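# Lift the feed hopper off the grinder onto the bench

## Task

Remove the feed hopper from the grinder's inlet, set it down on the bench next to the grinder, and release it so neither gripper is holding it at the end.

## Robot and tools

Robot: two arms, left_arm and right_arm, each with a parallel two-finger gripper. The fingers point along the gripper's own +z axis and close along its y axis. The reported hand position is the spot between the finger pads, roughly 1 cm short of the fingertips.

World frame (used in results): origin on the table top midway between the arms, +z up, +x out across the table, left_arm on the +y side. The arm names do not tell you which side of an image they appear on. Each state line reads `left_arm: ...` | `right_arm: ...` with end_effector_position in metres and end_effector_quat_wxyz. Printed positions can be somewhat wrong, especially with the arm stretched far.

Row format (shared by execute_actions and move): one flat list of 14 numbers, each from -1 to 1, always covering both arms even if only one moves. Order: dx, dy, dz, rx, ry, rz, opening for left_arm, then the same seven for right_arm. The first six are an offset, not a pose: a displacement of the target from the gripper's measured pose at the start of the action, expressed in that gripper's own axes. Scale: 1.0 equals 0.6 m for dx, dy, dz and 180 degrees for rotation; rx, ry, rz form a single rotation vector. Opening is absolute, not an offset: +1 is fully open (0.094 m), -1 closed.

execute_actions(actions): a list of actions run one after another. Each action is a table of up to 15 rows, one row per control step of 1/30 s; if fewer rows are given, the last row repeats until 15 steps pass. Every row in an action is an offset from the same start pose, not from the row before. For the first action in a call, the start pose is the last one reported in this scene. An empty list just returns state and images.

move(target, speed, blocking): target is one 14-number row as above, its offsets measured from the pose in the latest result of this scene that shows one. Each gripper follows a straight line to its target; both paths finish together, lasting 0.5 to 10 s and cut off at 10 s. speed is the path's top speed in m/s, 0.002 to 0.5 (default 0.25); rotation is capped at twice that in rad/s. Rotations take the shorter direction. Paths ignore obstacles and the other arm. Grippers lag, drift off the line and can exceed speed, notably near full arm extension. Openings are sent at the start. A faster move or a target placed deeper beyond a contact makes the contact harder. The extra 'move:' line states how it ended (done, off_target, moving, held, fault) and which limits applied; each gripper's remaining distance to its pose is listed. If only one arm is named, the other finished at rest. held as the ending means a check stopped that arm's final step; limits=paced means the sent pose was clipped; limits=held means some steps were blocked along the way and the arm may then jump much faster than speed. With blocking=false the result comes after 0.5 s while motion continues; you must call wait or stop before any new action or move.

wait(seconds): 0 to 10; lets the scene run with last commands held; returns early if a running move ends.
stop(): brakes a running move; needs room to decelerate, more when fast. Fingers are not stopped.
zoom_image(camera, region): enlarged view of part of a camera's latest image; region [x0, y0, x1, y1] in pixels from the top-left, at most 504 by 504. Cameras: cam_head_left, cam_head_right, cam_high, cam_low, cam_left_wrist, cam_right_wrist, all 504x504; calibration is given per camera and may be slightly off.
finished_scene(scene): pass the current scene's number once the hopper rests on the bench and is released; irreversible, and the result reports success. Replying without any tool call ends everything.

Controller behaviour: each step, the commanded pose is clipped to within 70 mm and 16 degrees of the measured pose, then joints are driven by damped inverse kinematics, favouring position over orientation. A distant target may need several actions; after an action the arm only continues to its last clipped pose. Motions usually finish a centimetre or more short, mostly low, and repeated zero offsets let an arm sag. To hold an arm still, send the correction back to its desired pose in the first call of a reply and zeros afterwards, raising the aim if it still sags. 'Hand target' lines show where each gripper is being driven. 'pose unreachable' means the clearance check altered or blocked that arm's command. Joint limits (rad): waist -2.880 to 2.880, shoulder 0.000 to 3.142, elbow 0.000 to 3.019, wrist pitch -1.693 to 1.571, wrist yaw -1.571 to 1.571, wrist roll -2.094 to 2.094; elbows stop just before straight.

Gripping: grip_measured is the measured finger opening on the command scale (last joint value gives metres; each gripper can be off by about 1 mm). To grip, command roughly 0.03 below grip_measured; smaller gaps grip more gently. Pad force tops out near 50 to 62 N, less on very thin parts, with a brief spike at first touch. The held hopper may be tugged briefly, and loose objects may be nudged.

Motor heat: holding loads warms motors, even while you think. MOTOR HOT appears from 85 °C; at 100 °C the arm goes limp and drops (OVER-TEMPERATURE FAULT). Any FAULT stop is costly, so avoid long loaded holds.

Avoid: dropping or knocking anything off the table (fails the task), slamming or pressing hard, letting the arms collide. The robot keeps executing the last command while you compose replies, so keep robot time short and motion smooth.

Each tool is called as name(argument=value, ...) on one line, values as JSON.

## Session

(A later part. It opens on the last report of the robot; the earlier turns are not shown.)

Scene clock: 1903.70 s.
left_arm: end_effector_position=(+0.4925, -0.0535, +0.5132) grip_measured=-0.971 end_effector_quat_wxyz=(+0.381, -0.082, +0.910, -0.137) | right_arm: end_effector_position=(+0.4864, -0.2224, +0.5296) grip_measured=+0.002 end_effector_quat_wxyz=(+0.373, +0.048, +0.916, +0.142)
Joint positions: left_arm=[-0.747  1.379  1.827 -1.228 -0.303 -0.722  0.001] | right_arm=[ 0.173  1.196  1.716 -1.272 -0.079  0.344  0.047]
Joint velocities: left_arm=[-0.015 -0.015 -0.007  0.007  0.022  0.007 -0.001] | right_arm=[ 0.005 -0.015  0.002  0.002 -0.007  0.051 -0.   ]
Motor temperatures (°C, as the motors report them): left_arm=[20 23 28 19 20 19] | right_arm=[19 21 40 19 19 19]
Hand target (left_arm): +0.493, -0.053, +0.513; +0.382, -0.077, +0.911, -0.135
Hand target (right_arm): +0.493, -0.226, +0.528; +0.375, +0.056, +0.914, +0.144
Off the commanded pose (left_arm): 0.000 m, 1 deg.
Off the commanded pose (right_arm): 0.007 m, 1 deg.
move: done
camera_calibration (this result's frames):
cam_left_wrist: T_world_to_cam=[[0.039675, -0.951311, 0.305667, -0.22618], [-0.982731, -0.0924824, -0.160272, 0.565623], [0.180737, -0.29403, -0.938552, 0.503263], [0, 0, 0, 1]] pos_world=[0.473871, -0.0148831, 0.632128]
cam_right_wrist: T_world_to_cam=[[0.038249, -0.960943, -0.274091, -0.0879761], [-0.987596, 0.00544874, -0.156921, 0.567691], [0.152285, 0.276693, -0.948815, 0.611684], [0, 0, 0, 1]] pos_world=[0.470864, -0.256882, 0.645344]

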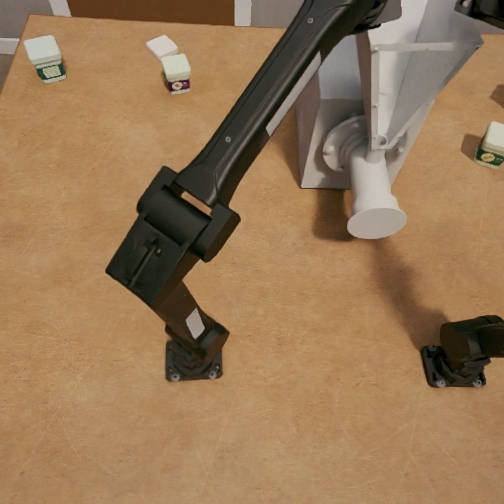

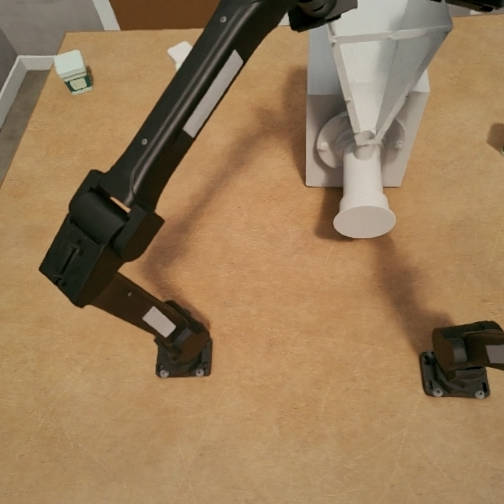

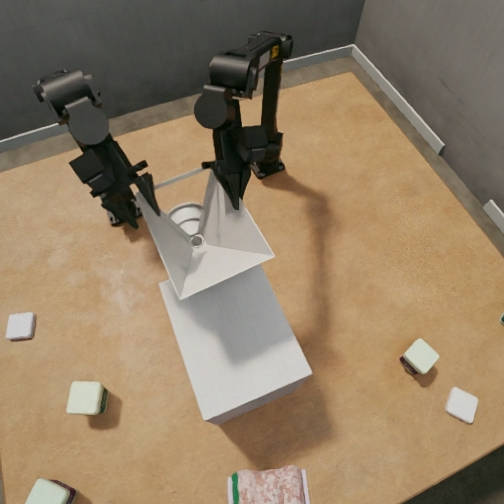

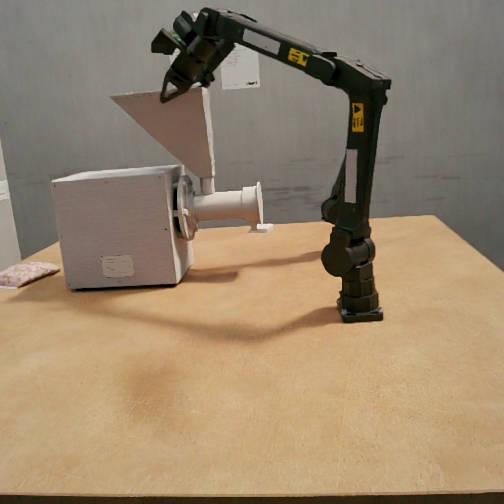

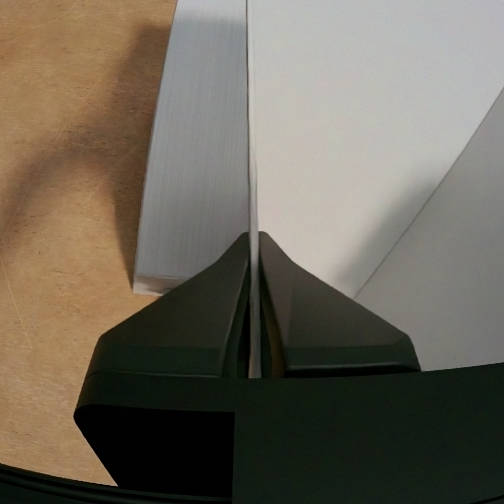

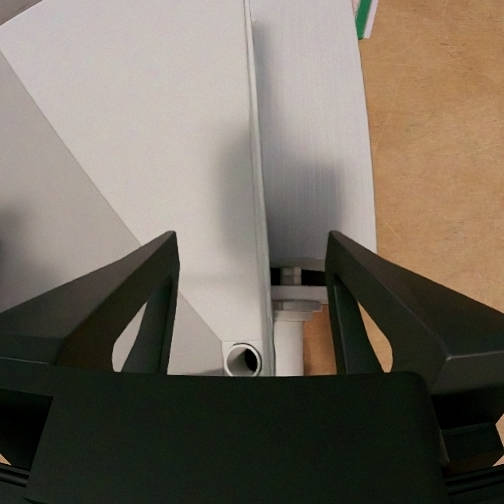

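move(target=[0, 0, 0, 0, 0, 0, -1.0, -0.007, -0.006, 0.0167, 0, 0, 0, 0.0], speed=0.03)

move(target=[0, 0, 0, 0, 0, 0, -1.0, 0, 0, 0, 0, 0, 0, -1.0], speed=0.02)

Scene clock: 1917.53 s.
left_arm: end_effector_position=(+0.4925, -0.0534, +0.5132) grip_measured=-0.971 end_effector_quat_wxyz=(+0.381, -0.084, +0.910, -0.138) | right_arm: end_effector_position=(+0.4894, -0.2214, +0.5277) grip_measured=+0.002 end_effector_quat_wxyz=(+0.371, +0.048, +0.916, +0.145)
Joint positions: left_arm=[-0.747  1.379  1.827 -1.228 -0.303 -0.725  0.001] | right_arm=[ 0.172  1.202  1.716 -1.268 -0.085  0.344  0.047]
Joint velocities: left_arm=[-0.005 -0.005 -0.002  0.012  0.037 -0.037 -0.   ] | right_arm=[-0.005 -0.005 -0.007  0.002 -0.022 -0.007 -0.001]
Motor temperatures (°C, as the motors report them): left_arm=[20 23 28 19 20 19] | right_arm=[19 21 40 19 19 19]
Hand target (left_arm): +0.492, -0.053, +0.513; +0.381, -0.082, +0.910, -0.137
Hand target (right_arm): +0.496, -0.225, +0.525; +0.373, +0.048, +0.916, +0.142
Off the commanded pose (left_arm): 0.000 m, 0 deg.
Off the commanded pose (right_arm): 0.008 m, 0 deg.
move: done
camera_calibration (this result's frames):
cam_left_wrist: T_world_to_cam=[[0.0420053, -0.95061, 0.307532, -0.228198], [-0.982578, -0.0950785, -0.159688, 0.565144], [0.181041, -0.295466, -0.938043, 0.5028], [0, 0, 0, 1]] pos_world=[0.473857, -0.0146335, 0.632073]
cam_right_wrist: T_world_to_cam=[[0.0411091, -0.959849, -0.277488, -0.0869735], [-0.988014, 0.00230524, -0.154346, 0.56845], [0.148788, 0.280507, -0.94825, 0.61145], [0, 0, 0, 1]] pos_world=[0.474236, -0.256308, 0.643412]

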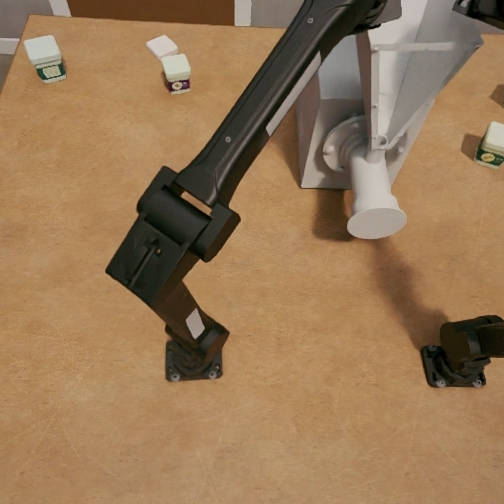

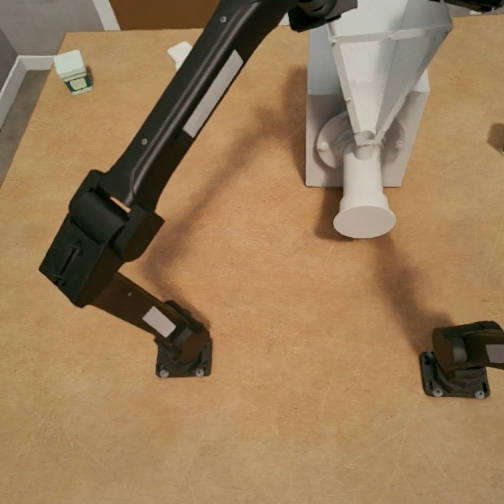

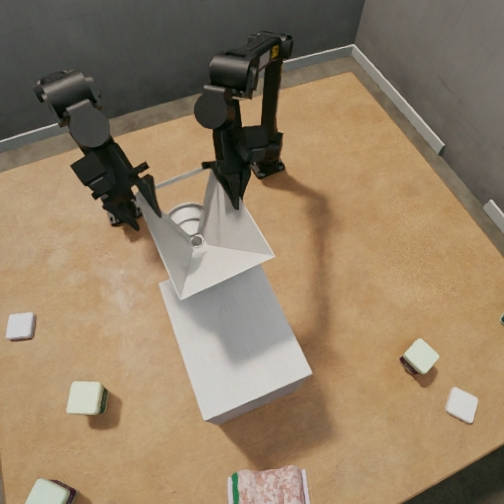

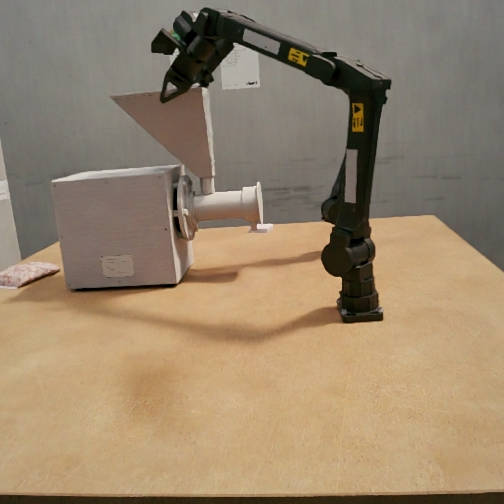

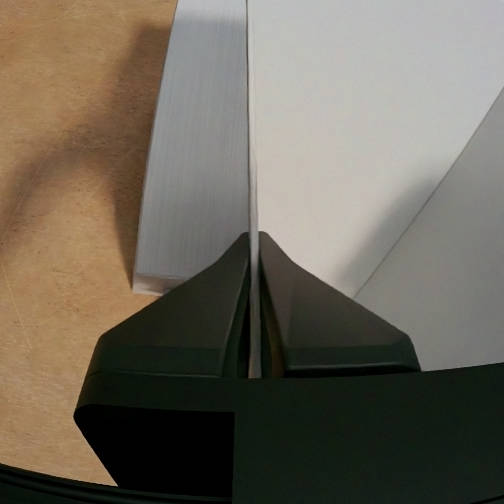

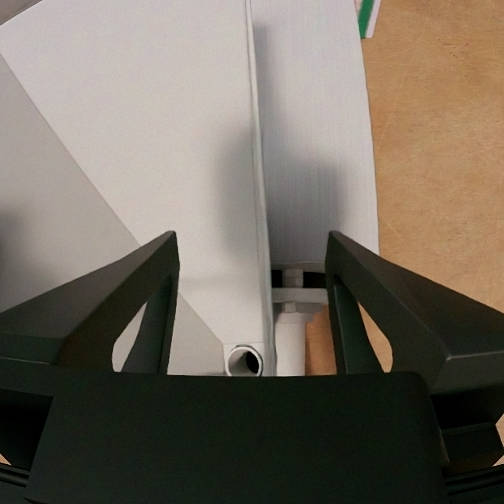

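Scene clock: 1918.03 s.
left_arm: end_effector_position=(+0.4930, -0.0522, +0.5123) grip_measured=-0.971 end_effector_quat_wxyz=(+0.380, -0.087, +0.910, -0.137) | right_arm: end_effector_position=(+0.4898, -0.2241, +0.5268) grip_measured=-0.969 end_effector_quat_wxyz=(+0.372, +0.047, +0.917, +0.139)
Joint positions: left_arm=[-0.745  1.379  1.826 -1.23  -0.304 -0.73   0.001] | right_arm=[ 0.169  1.202  1.715 -1.27  -0.078  0.337  0.001]
Joint velocities: left_arm=[-0.015  0.005 -0.022 -0.007 -0.022  0.007 -0.   ] | right_arm=[ 0.005  0.015 -0.002 -0.012 -0.051  0.007  0.001]
Motor temperatures (°C, as the motors report them): left_arm=[20 23 28 19 20 19] | right_arm=[19 21 40 19 19 19]
Hand target (left_arm): +0.493, -0.053, +0.513; +0.381, -0.084, +0.910, -0.138
Hand target (right_arm): +0.489, -0.222, +0.528; +0.371, +0.048, +0.916, +0.145
Off the commanded pose (left_arm): 0.002 m, 0 deg.
Off the commanded pose (right_arm): 0.003 m, 1 deg.
move: done
camera_calibration (this result's frames):
cam_left_wrist: T_world_to_cam=[[0.04883, -0.95007, 0.308191, -0.230405], [-0.982376, -0.101421, -0.157007, 0.563751], [0.180425, -0.295093, -0.938279, 0.502605], [0, 0, 0, 1]] pos_world=[0.474383, -0.0134088, 0.631105]
cam_right_wrist: T_world_to_cam=[[0.037485, -0.9627, -0.267961, -0.0937453], [-0.988021, 0.00446396, -0.154252, 0.569182], [0.149695, 0.270533, -0.951001, 0.610045], [0, 0, 0, 1]] pos_world=[0.474557, -0.257827, 0.64283]

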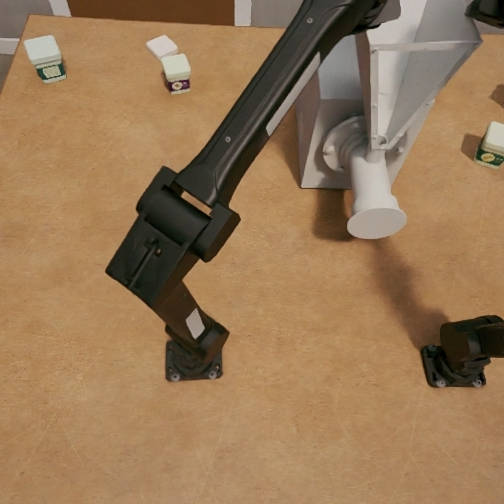

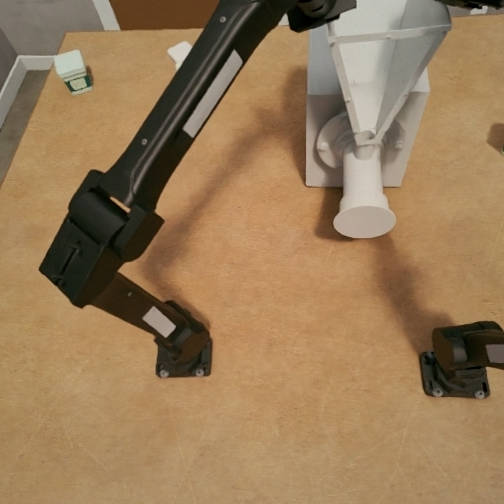

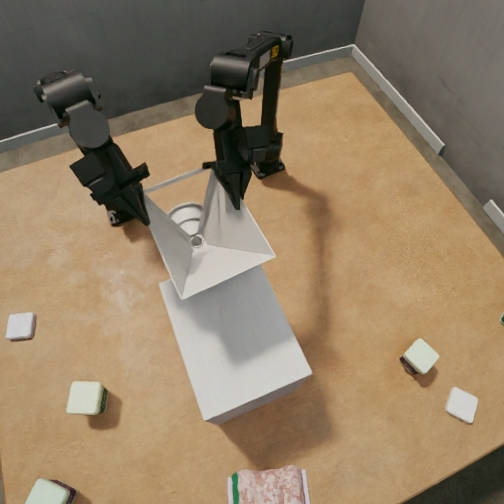

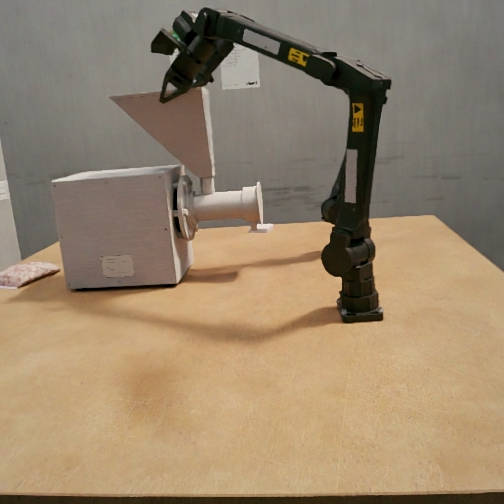

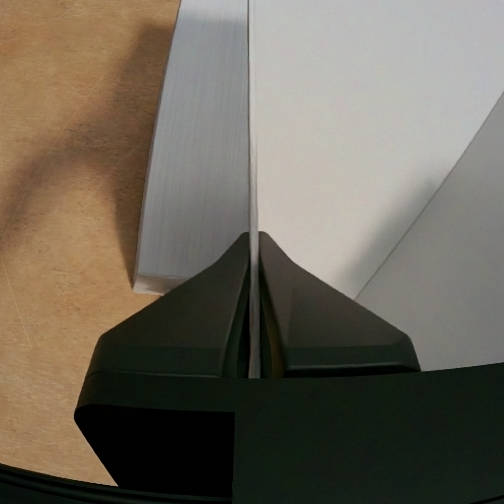

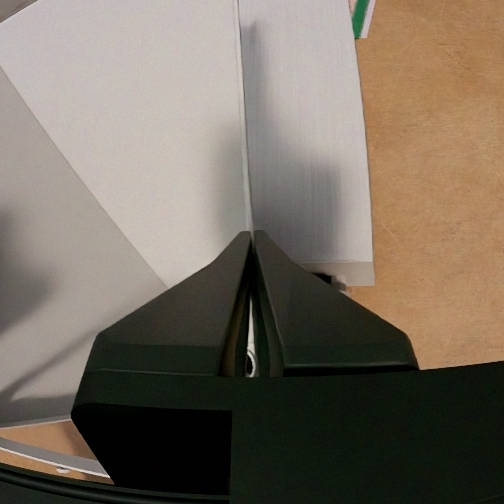

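move(target=[-0.0334, -0.0158, -0.0336, 0, 0, 0, -1.0, -0.0335, 0.0145, -0.0343, 0, 0, 0, -1.0], speed=0.01)

Scene clock: 1938.13 s.
left_arm: end_effector_position=(+0.4948, -0.0535, +0.5132) grip_measured=-0.972 end_effector_quat_wxyz=(+0.365, -0.090, +0.918, -0.126) | right_arm: end_effector_position=(+0.4907, -0.2256, +0.5264) grip_measured=-0.969 end_effector_quat_wxyz=(+0.349, +0.047, +0.927, +0.129)
Joint positions: left_arm=[-0.745  1.414  1.885 -1.297 -0.305 -0.744  0.001] | right_arm=[ 0.167  1.238  1.77  -1.343 -0.073  0.328  0.001]
Joint velocities: left_arm=[ 0.005 -0.015 -0.007 -0.002  0.007 -0.007  0.   ] | right_arm=[ 0.005 -0.005  0.007 -0.012  0.051 -0.051  0.001]
Motor temperatures (°C, as the motors report them): left_arm=[20 23 29 19 20 19] | right_arm=[19 21 41 19 19 19]
Hand target (left_arm): +0.492, -0.052, +0.542; +0.381, -0.087, +0.910, -0.137
Hand target (right_arm): +0.488, -0.224, +0.556; +0.372, +0.047, +0.916, +0.140
Off the commanded pose (left_arm): 0.029 m, 2 deg.
Off the commanded pose (right_arm): 0.031 m, 3 deg.
move: off_target (left_arm, right_arm)
camera_calibration (this result's frames):
cam_left_wrist: T_world_to_cam=[[0.0688593, -0.954645, 0.289674, -0.23271], [-0.986413, -0.108564, -0.123298, 0.549847], [0.149154, -0.277248, -0.949151, 0.524794], [0, 0, 0, 1]] pos_world=[0.480126, -0.0169639, 0.633314]
cam_right_wrist: T_world_to_cam=[[0.0250629, -0.967867, -0.250212, -0.099731], [-0.994519, 0.0012741, -0.104546, 0.546273], [0.101505, 0.251461, -0.96253, 0.635305], [0, 0, 0, 1]] pos_world=[0.481292, -0.256977, 0.643657]

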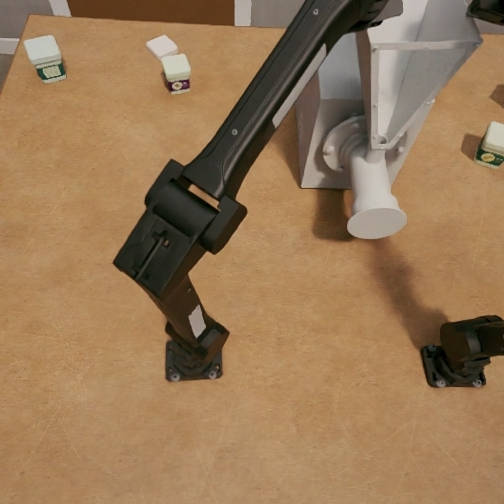

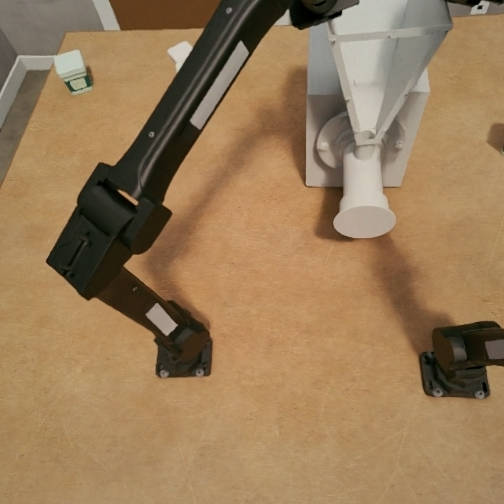

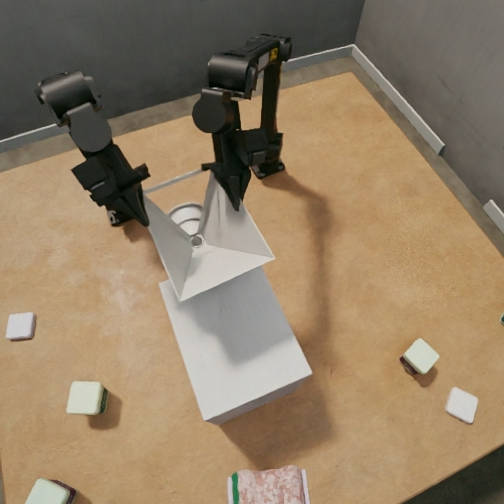

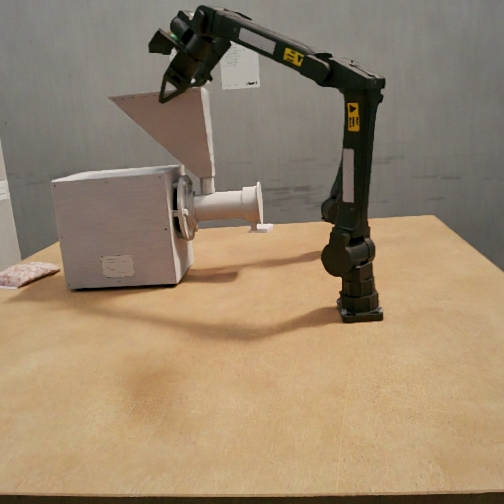

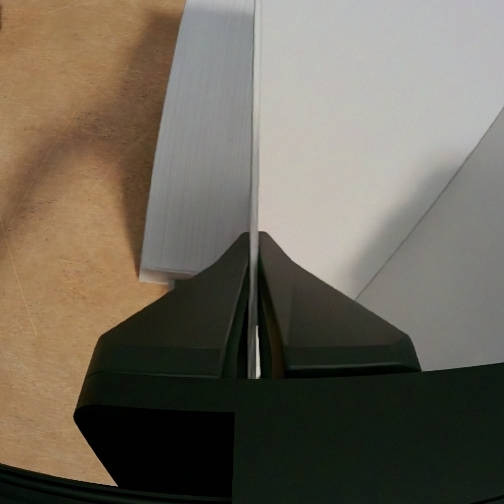

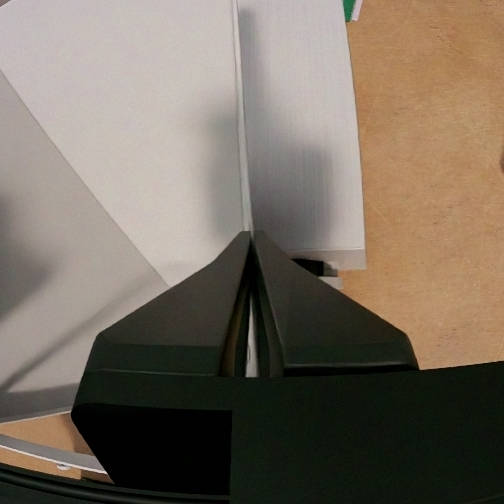

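execute_actions(actions=[])

Scene clock: 1974.03 s.
left_arm: end_effector_position=(+0.4947, -0.0535, +0.5132) grip_measured=-0.972 end_effector_quat_wxyz=(+0.365, -0.090, +0.918, -0.125) | right_arm: end_effector_position=(+0.4907, -0.2256, +0.5264) grip_measured=-0.969 end_effector_quat_wxyz=(+0.349, +0.047, +0.927, +0.129)
Joint positions: left_arm=[-0.745  1.414  1.885 -1.297 -0.305 -0.744  0.001] | right_arm=[ 0.167  1.238  1.77  -1.343 -0.073  0.328  0.001]
Joint velocities: left_arm=[-0.005 -0.005 -0.012 -0.007  0.022  0.022 -0.   ] | right_arm=[ 0.005  0.005 -0.002  0.012  0.066 -0.037  0.001]
Motor temperatures (°C, as the motors report them): left_arm=[20 23 32 19 20 19] | right_arm=[19 21 45 19 19 19]
Hand target (left_arm): +0.492, -0.052, +0.542; +0.381, -0.087, +0.910, -0.137
Hand target (right_arm): +0.488, -0.224, +0.556; +0.372, +0.047, +0.916, +0.140
Off the commanded pose (left_arm): 0.029 m, 2 deg.
Off the commanded pose (right_arm): 0.031 m, 3 deg.
camera_calibration (this result's frames):
cam_left_wrist: T_world_to_cam=[[0.0689461, -0.954714, 0.289428, -0.232569], [-0.98645, -0.108535, -0.123028, 0.549674], [0.148869, -0.277024, -0.949261, 0.524964], [0, 0, 0, 1]] pos_world=[0.480109, -0.0169509, 0.633265]
cam_right_wrist: T_world_to_cam=[[0.0253496, -0.967922, -0.249967, -0.100013], [-0.994511, 0.00097344, -0.104624, 0.546242], [0.101512, 0.251247, -0.962585, 0.635283], [0, 0, 0, 1]] pos_world=[0.481291, -0.25695, 0.643664]

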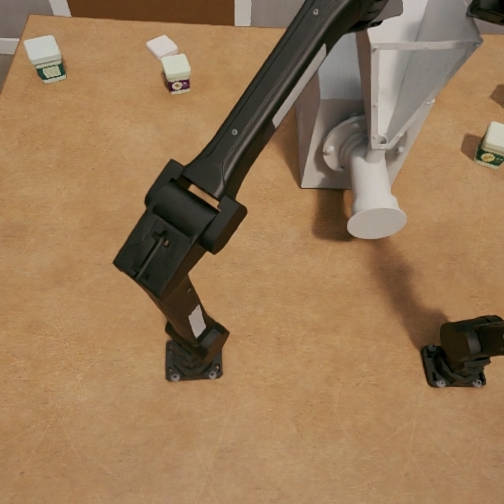

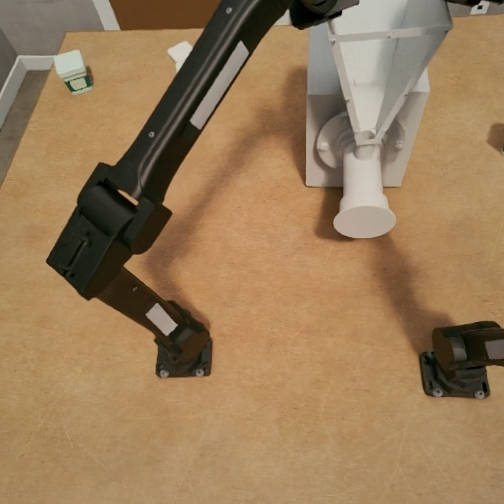

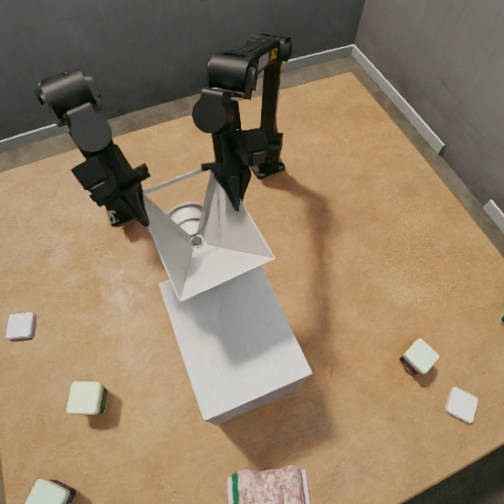

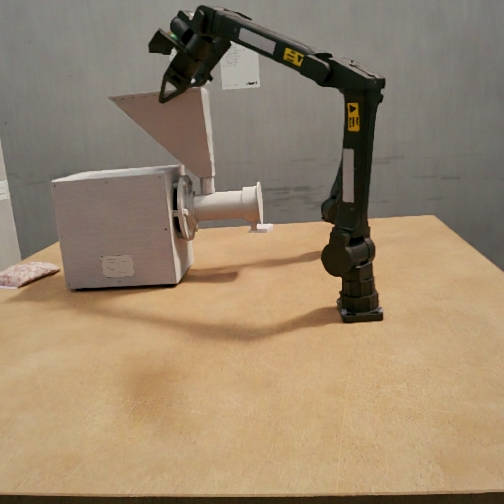

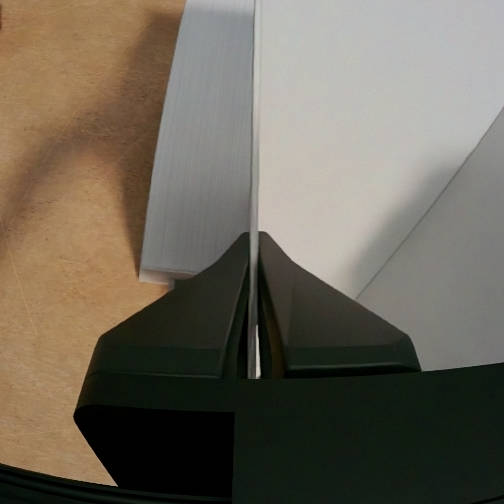

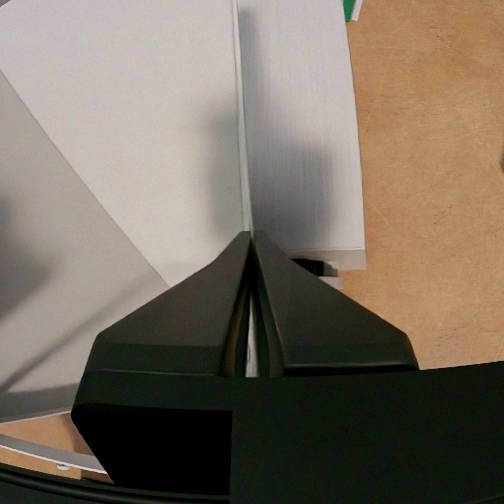

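move(target=[-0.0402, -0.0071, -0.0905, 0, -0.04, 0, -1.0, -0.0315, 0.0202, -0.0915, 0, -0.04, 0, -1.0], speed=0.02)

move(target=[0, 0, 0, 0, 0, 0, -1.0, 0, 0, 0, 0, 0, 0, -1.0], speed=0.05)

Scene clock: 1999.07 s.
left_arm: end_effector_position=(+0.4891, -0.0554, +0.5170) grip_measured=-0.971 end_effector_quat_wxyz=(+0.385, -0.100, +0.912, -0.104) | right_arm: end_effector_position=(+0.4867, -0.2299, +0.5280) grip_measured=-0.969 end_effector_quat_wxyz=(+0.355, +0.049, +0.928, +0.106)
Joint positions: left_arm=[-0.781  1.412  1.884 -1.301 -0.391 -0.768  0.001] | right_arm=[ 0.18   1.23   1.77  -1.352 -0.019  0.324  0.001]
Joint velocities: left_arm=[ 0.005 -0.005 -0.007  0.002 -0.081  0.022 -0.001] | right_arm=[-0.005  0.015  0.002 -0.007 -0.007 -0.007  0.   ]
Motor temperatures (°C, as the motors report them): left_arm=[20 23 32 19 20 19] | right_arm=[19 21 45 19 19 19]
Hand target (left_arm): +0.473, -0.041, +0.566; +0.422, -0.099, +0.893, -0.121
Hand target (right_arm): +0.466, -0.230, +0.579; +0.406, +0.054, +0.903, +0.126
Off the commanded pose (left_arm): 0.055 m, 5 deg.
Off the commanded pose (right_arm): 0.056 m, 7 deg.
move: off_target (left_arm, right_arm)
camera_calibration (this result's frames):
cam_left_wrist: T_world_to_cam=[[0.0968562, -0.960762, 0.259915, -0.233887], [-0.976599, -0.142122, -0.161421, 0.557593], [0.192027, -0.238198, -0.952044, 0.511376], [0, 0, 0, 1]] pos_world=[0.469, -0.0236552, 0.63765]
cam_right_wrist: T_world_to_cam=[[0.00612498, -0.977743, -0.209716, -0.117779], [-0.993486, 0.017915, -0.112539, 0.550035], [0.113792, 0.209039, -0.971264, 0.627214], [0, 0, 0, 1]] pos_world=[0.475802, -0.256124, 0.646391]

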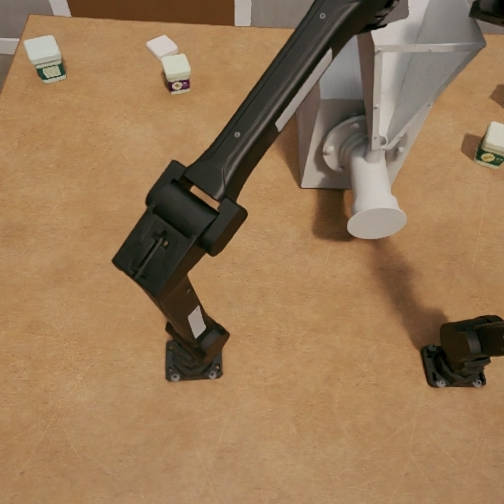

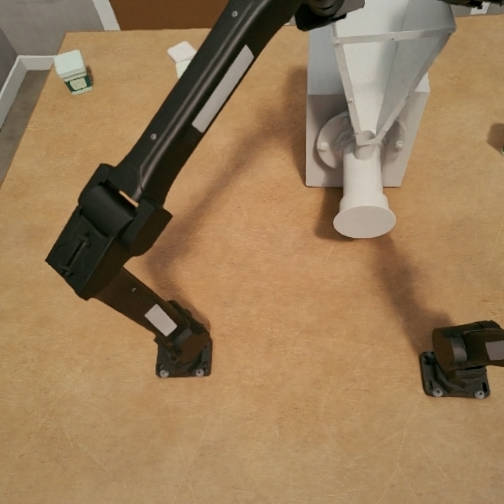

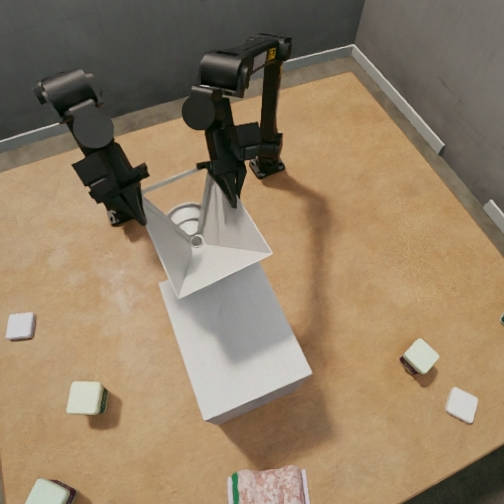

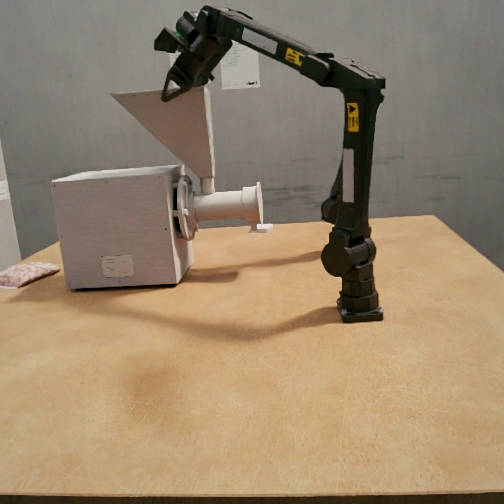

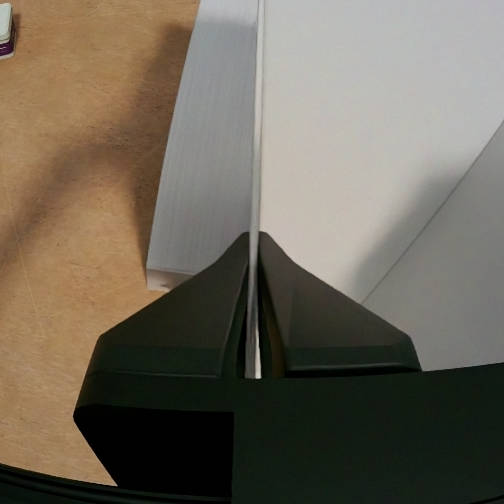

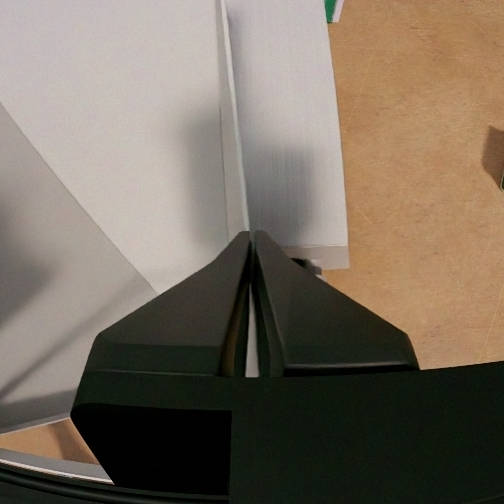

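Scene clock: 1999.57 s.
left_arm: end_effector_position=(+0.4890, -0.0566, +0.5155) grip_measured=-0.971 end_effector_quat_wxyz=(+0.382, -0.102, +0.912, -0.107) | right_arm: end_effector_position=(+0.4872, -0.2299, +0.5257) grip_measured=-0.969 end_effector_quat_wxyz=(+0.354, +0.040, +0.929, +0.102)
Joint positions: left_arm=[-0.781  1.412  1.881 -1.3   -0.385 -0.775  0.001] | right_arm=[ 0.18   1.231  1.766 -1.353 -0.018  0.305  0.001]
Joint velocities: left_arm=[-0.015 -0.015  0.012 -0.002 -0.066  0.051  0.001] | right_arm=[-0.005  0.005  0.002  0.002  0.037 -0.037 -0.   ]
Motor temperatures (°C, as the motors report them): left_arm=[20 23 32 19 20 19] | right_arm=[19 21 45 19 19 19]
Hand target (left_arm): +0.489, -0.055, +0.517; +0.385, -0.100, +0.912, -0.104
Hand target (right_arm): +0.487, -0.230, +0.528; +0.355, +0.049, +0.928, +0.106
Off the commanded pose (left_arm): 0.002 m, 1 deg.
Off the commanded pose (right_arm): 0.002 m, 1 deg.
move: done
camera_calibration (this result's frames):
cam_left_wrist: T_world_to_cam=[[0.0986862, -0.958758, 0.266541, -0.238787], [-0.977289, -0.143853, -0.155605, 0.554284], [0.187531, -0.245132, -0.95118, 0.511121], [0, 0, 0, 1]] pos_world=[0.469409, -0.0239122, 0.636064]
cam_right_wrist: T_world_to_cam=[[0.0191498, -0.98052, -0.195485, -0.132757], [-0.993804, 0.00274329, -0.111113, 0.546157], [0.109485, 0.196402, -0.974392, 0.625803], [0, 0, 0, 1]] pos_world=[0.476799, -0.254577, 0.644511]

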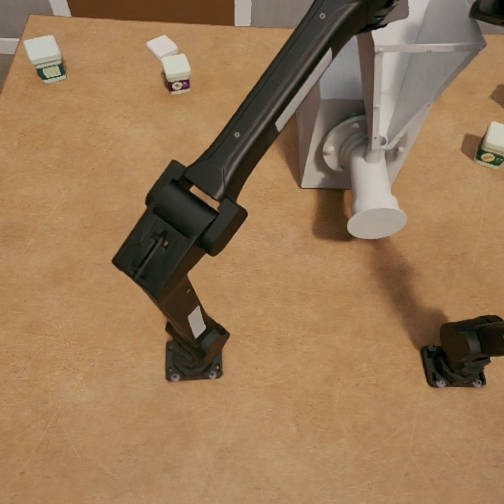

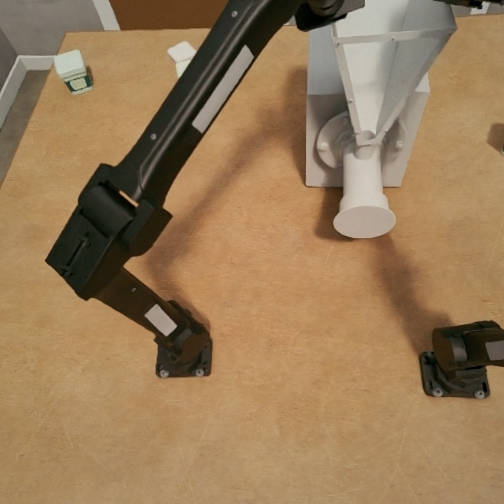

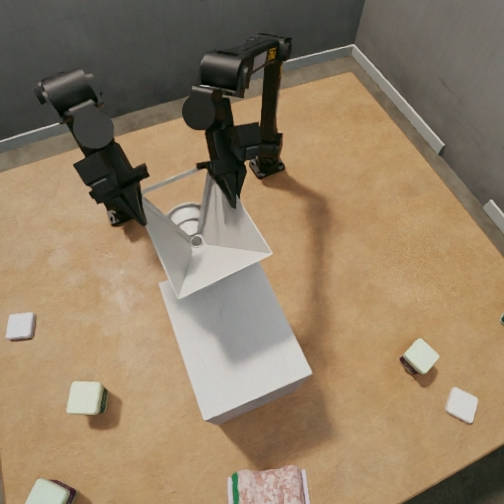

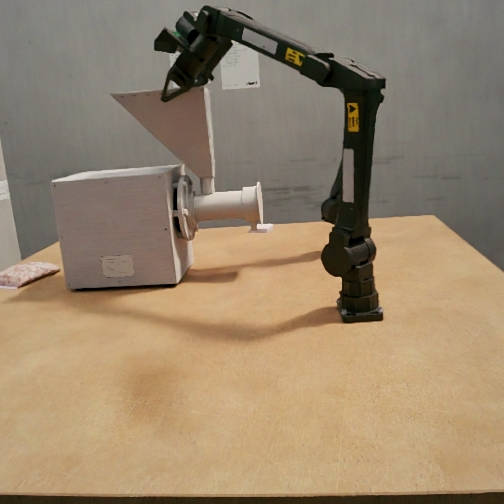

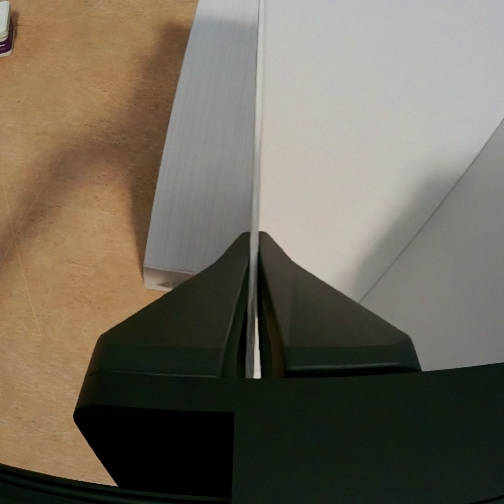

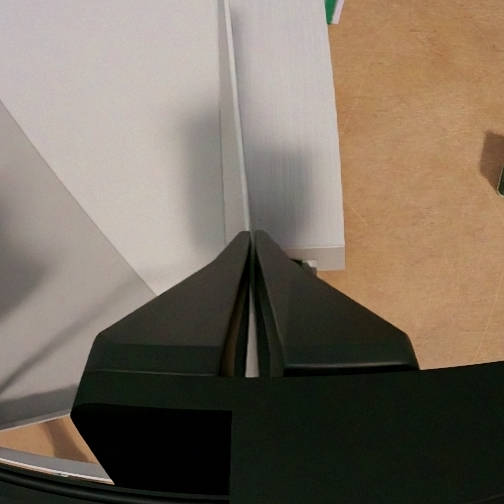

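move(target=[0.0184, 0.0017, -0.0285, 0, 0, 0, -1.0, 0.0206, 0.0014, -0.0271, 0, 0, 0, -1.0], speed=0.01)

Scene clock: 2063.73 s.
left_arm: end_effector_position=(+0.4869, -0.0559, +0.5159) grip_measured=-0.971 end_effector_quat_wxyz=(+0.385, -0.104, +0.911, -0.108) | right_arm: end_effector_position=(+0.4851, -0.2294, +0.5262) grip_measured=-0.969 end_effector_quat_wxyz=(+0.357, +0.033, +0.928, +0.100)
Joint positions: left_arm=[-0.784  1.404  1.872 -1.294 -0.391 -0.779  0.001] | right_arm=[ 0.183  1.223  1.758 -1.346 -0.016  0.291  0.001]
Joint velocities: left_arm=[ 0.005 -0.015  0.002 -0.012  0.007  0.037 -0.001] | right_arm=[-0.005 -0.015 -0.002 -0.002  0.051 -0.022  0.   ]
Motor temperatures (°C, as the motors report them): left_arm=[20 23 29 19 20 19] | right_arm=[19 21 41 19 19 19]
Hand target (left_arm): +0.470, -0.056, +0.520; +0.383, -0.102, +0.912, -0.108
Hand target (right_arm): +0.468, -0.230, +0.529; +0.354, +0.040, +0.929, +0.102
Off the commanded pose (left_arm): 0.018 m, 0 deg.
Off the commanded pose (right_arm): 0.018 m, 1 deg.
move: off_target (left_arm, right_arm)
camera_calibration (this result's frames):
cam_left_wrist: T_world_to_cam=[[0.100864, -0.95788, 0.268873, -0.240196], [-0.975861, -0.14787, -0.160717, 0.554162], [0.193706, -0.246172, -0.949672, 0.508126], [0, 0, 0, 1]] pos_world=[0.466586, -0.023049, 0.636199]
cam_right_wrist: T_world_to_cam=[[0.032254, -0.982016, -0.186023, -0.143863], [-0.992733, -0.00988766, -0.11993, 0.545341], [0.115934, 0.18854, -0.975199, 0.621854], [0, 0, 0, 1]] pos_world=[0.473925, -0.253128, 0.645072]

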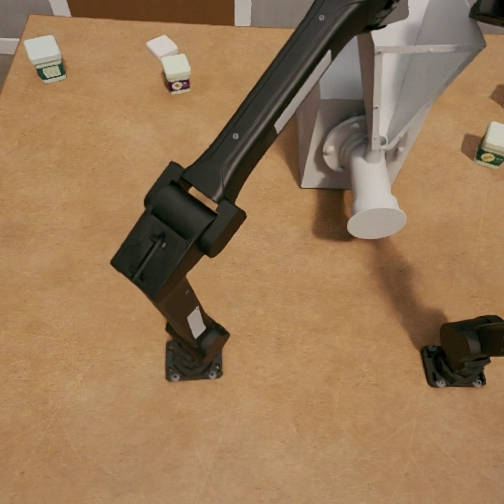

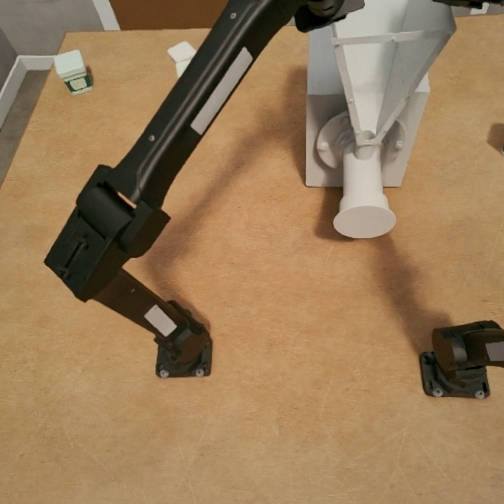

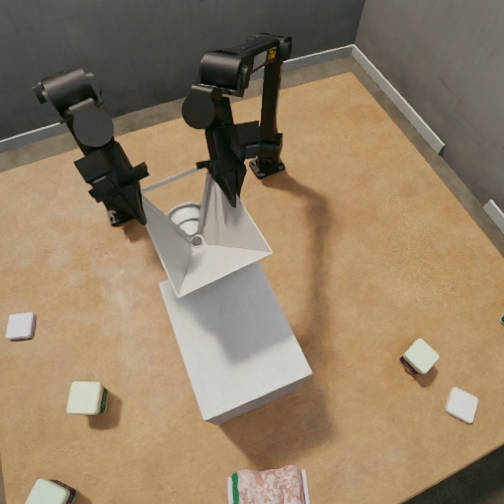

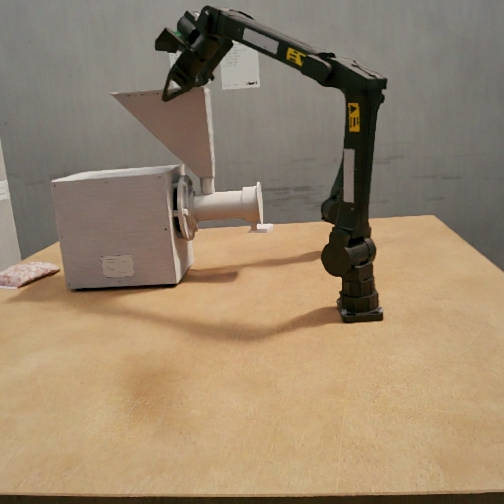

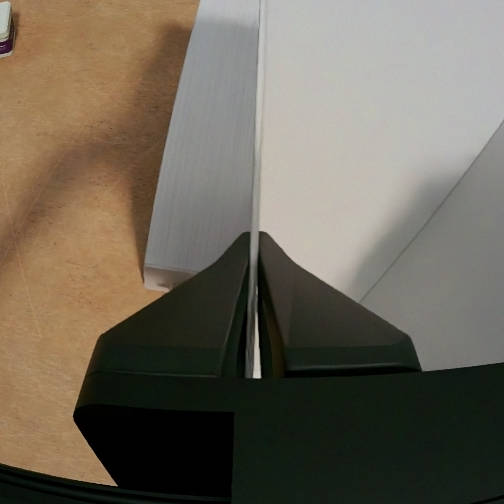

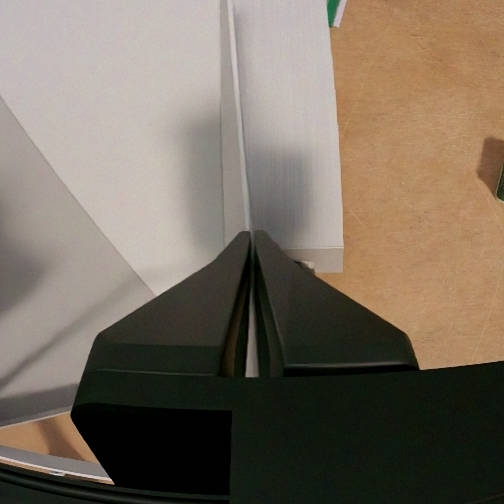

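move(target=[0, 0, 0, 0, 0, 0, -1.0, 0, 0, 0, 0, 0, 0, -1.0], speed=0.05)

Scene clock: 2070.10 s.
left_arm: end_effector_position=(+0.4873, -0.0562, +0.5161) grip_measured=-0.971 end_effector_quat_wxyz=(+0.385, -0.104, +0.910, -0.109) | right_arm: end_effector_position=(+0.4860, -0.2292, +0.5261) grip_measured=-0.969 end_effector_quat_wxyz=(+0.359, +0.027, +0.928, +0.098)
Joint positions: left_arm=[-0.783  1.404  1.872 -1.292 -0.389 -0.779  0.001] | right_arm=[ 0.183  1.224  1.758 -1.343 -0.016  0.279  0.001]
Joint velocities: left_arm=[-0.005  0.015  0.007 -0.002  0.066 -0.037 -0.001] | right_arm=[ 0.005 -0.005  0.012 -0.007 -0.081 -0.022  0.001]
Motor temperatures (°C, as the motors report them): left_arm=[20 23 29 19 20 19] | right_arm=[19 21 40 19 19 19]
Hand target (left_arm): +0.487, -0.056, +0.516; +0.385, -0.104, +0.911, -0.108
Hand target (right_arm): +0.485, -0.229, +0.526; +0.357, +0.033, +0.928, +0.100
Off the commanded pose (left_arm): 0.001 m, 0 deg.
Off the commanded pose (right_arm): 0.001 m, 1 deg.
move: done
camera_calibration (this result's frames):
cam_left_wrist: T_world_to_cam=[[0.0996555, -0.957112, 0.272038, -0.24166], [-0.975894, -0.147366, -0.16098, 0.554712], [0.194165, -0.249438, -0.948726, 0.507345], [0, 0, 0, 1]] pos_world=[0.466914, -0.0229994, 0.63637]
cam_right_wrist: T_world_to_cam=[[0.0410077, -0.983052, -0.178682, -0.15206], [-0.992207, -0.0190067, -0.123144, 0.545584], [0.11766, 0.18234, -0.97617, 0.619921], [0, 0, 0, 1]] pos_world=[0.474627, -0.252149, 0.645163]

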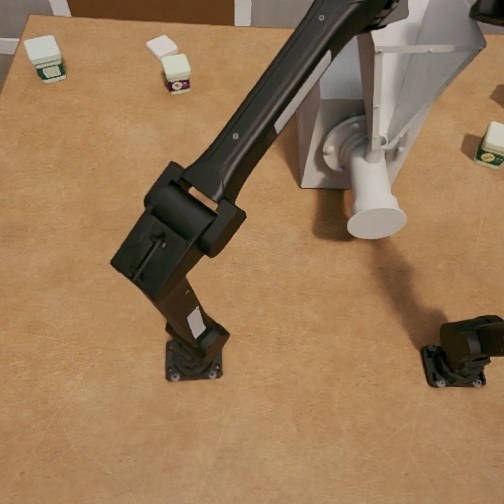

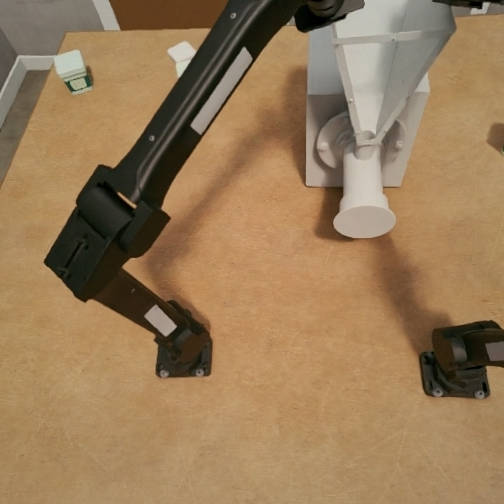

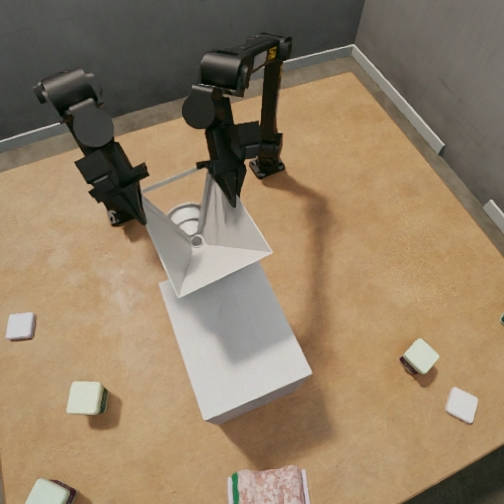

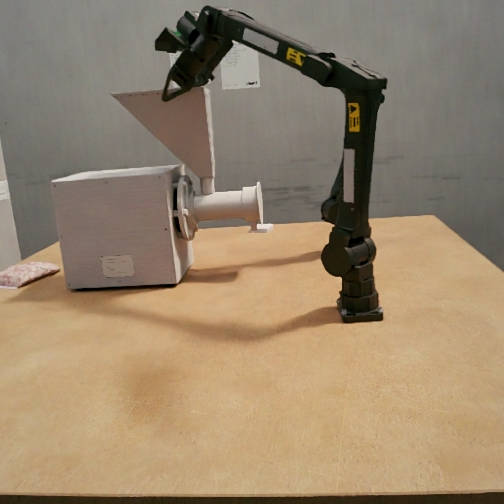

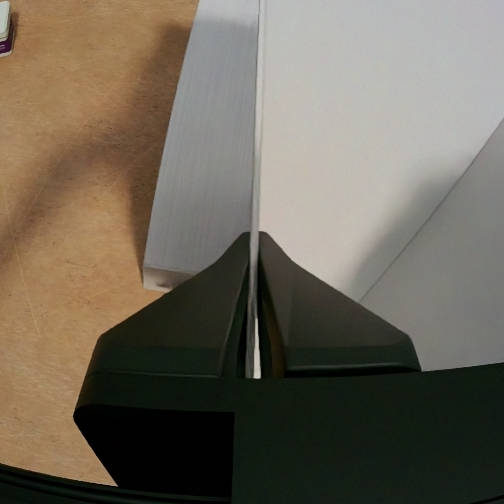

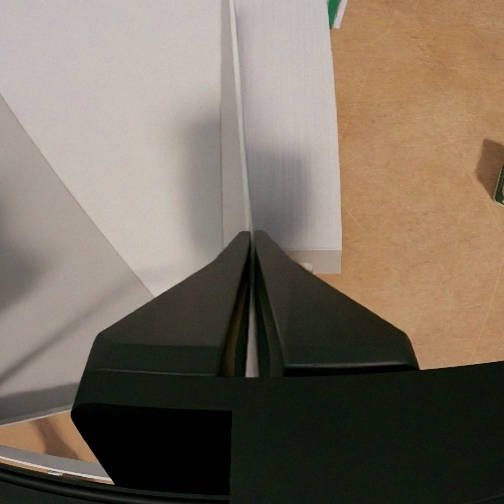

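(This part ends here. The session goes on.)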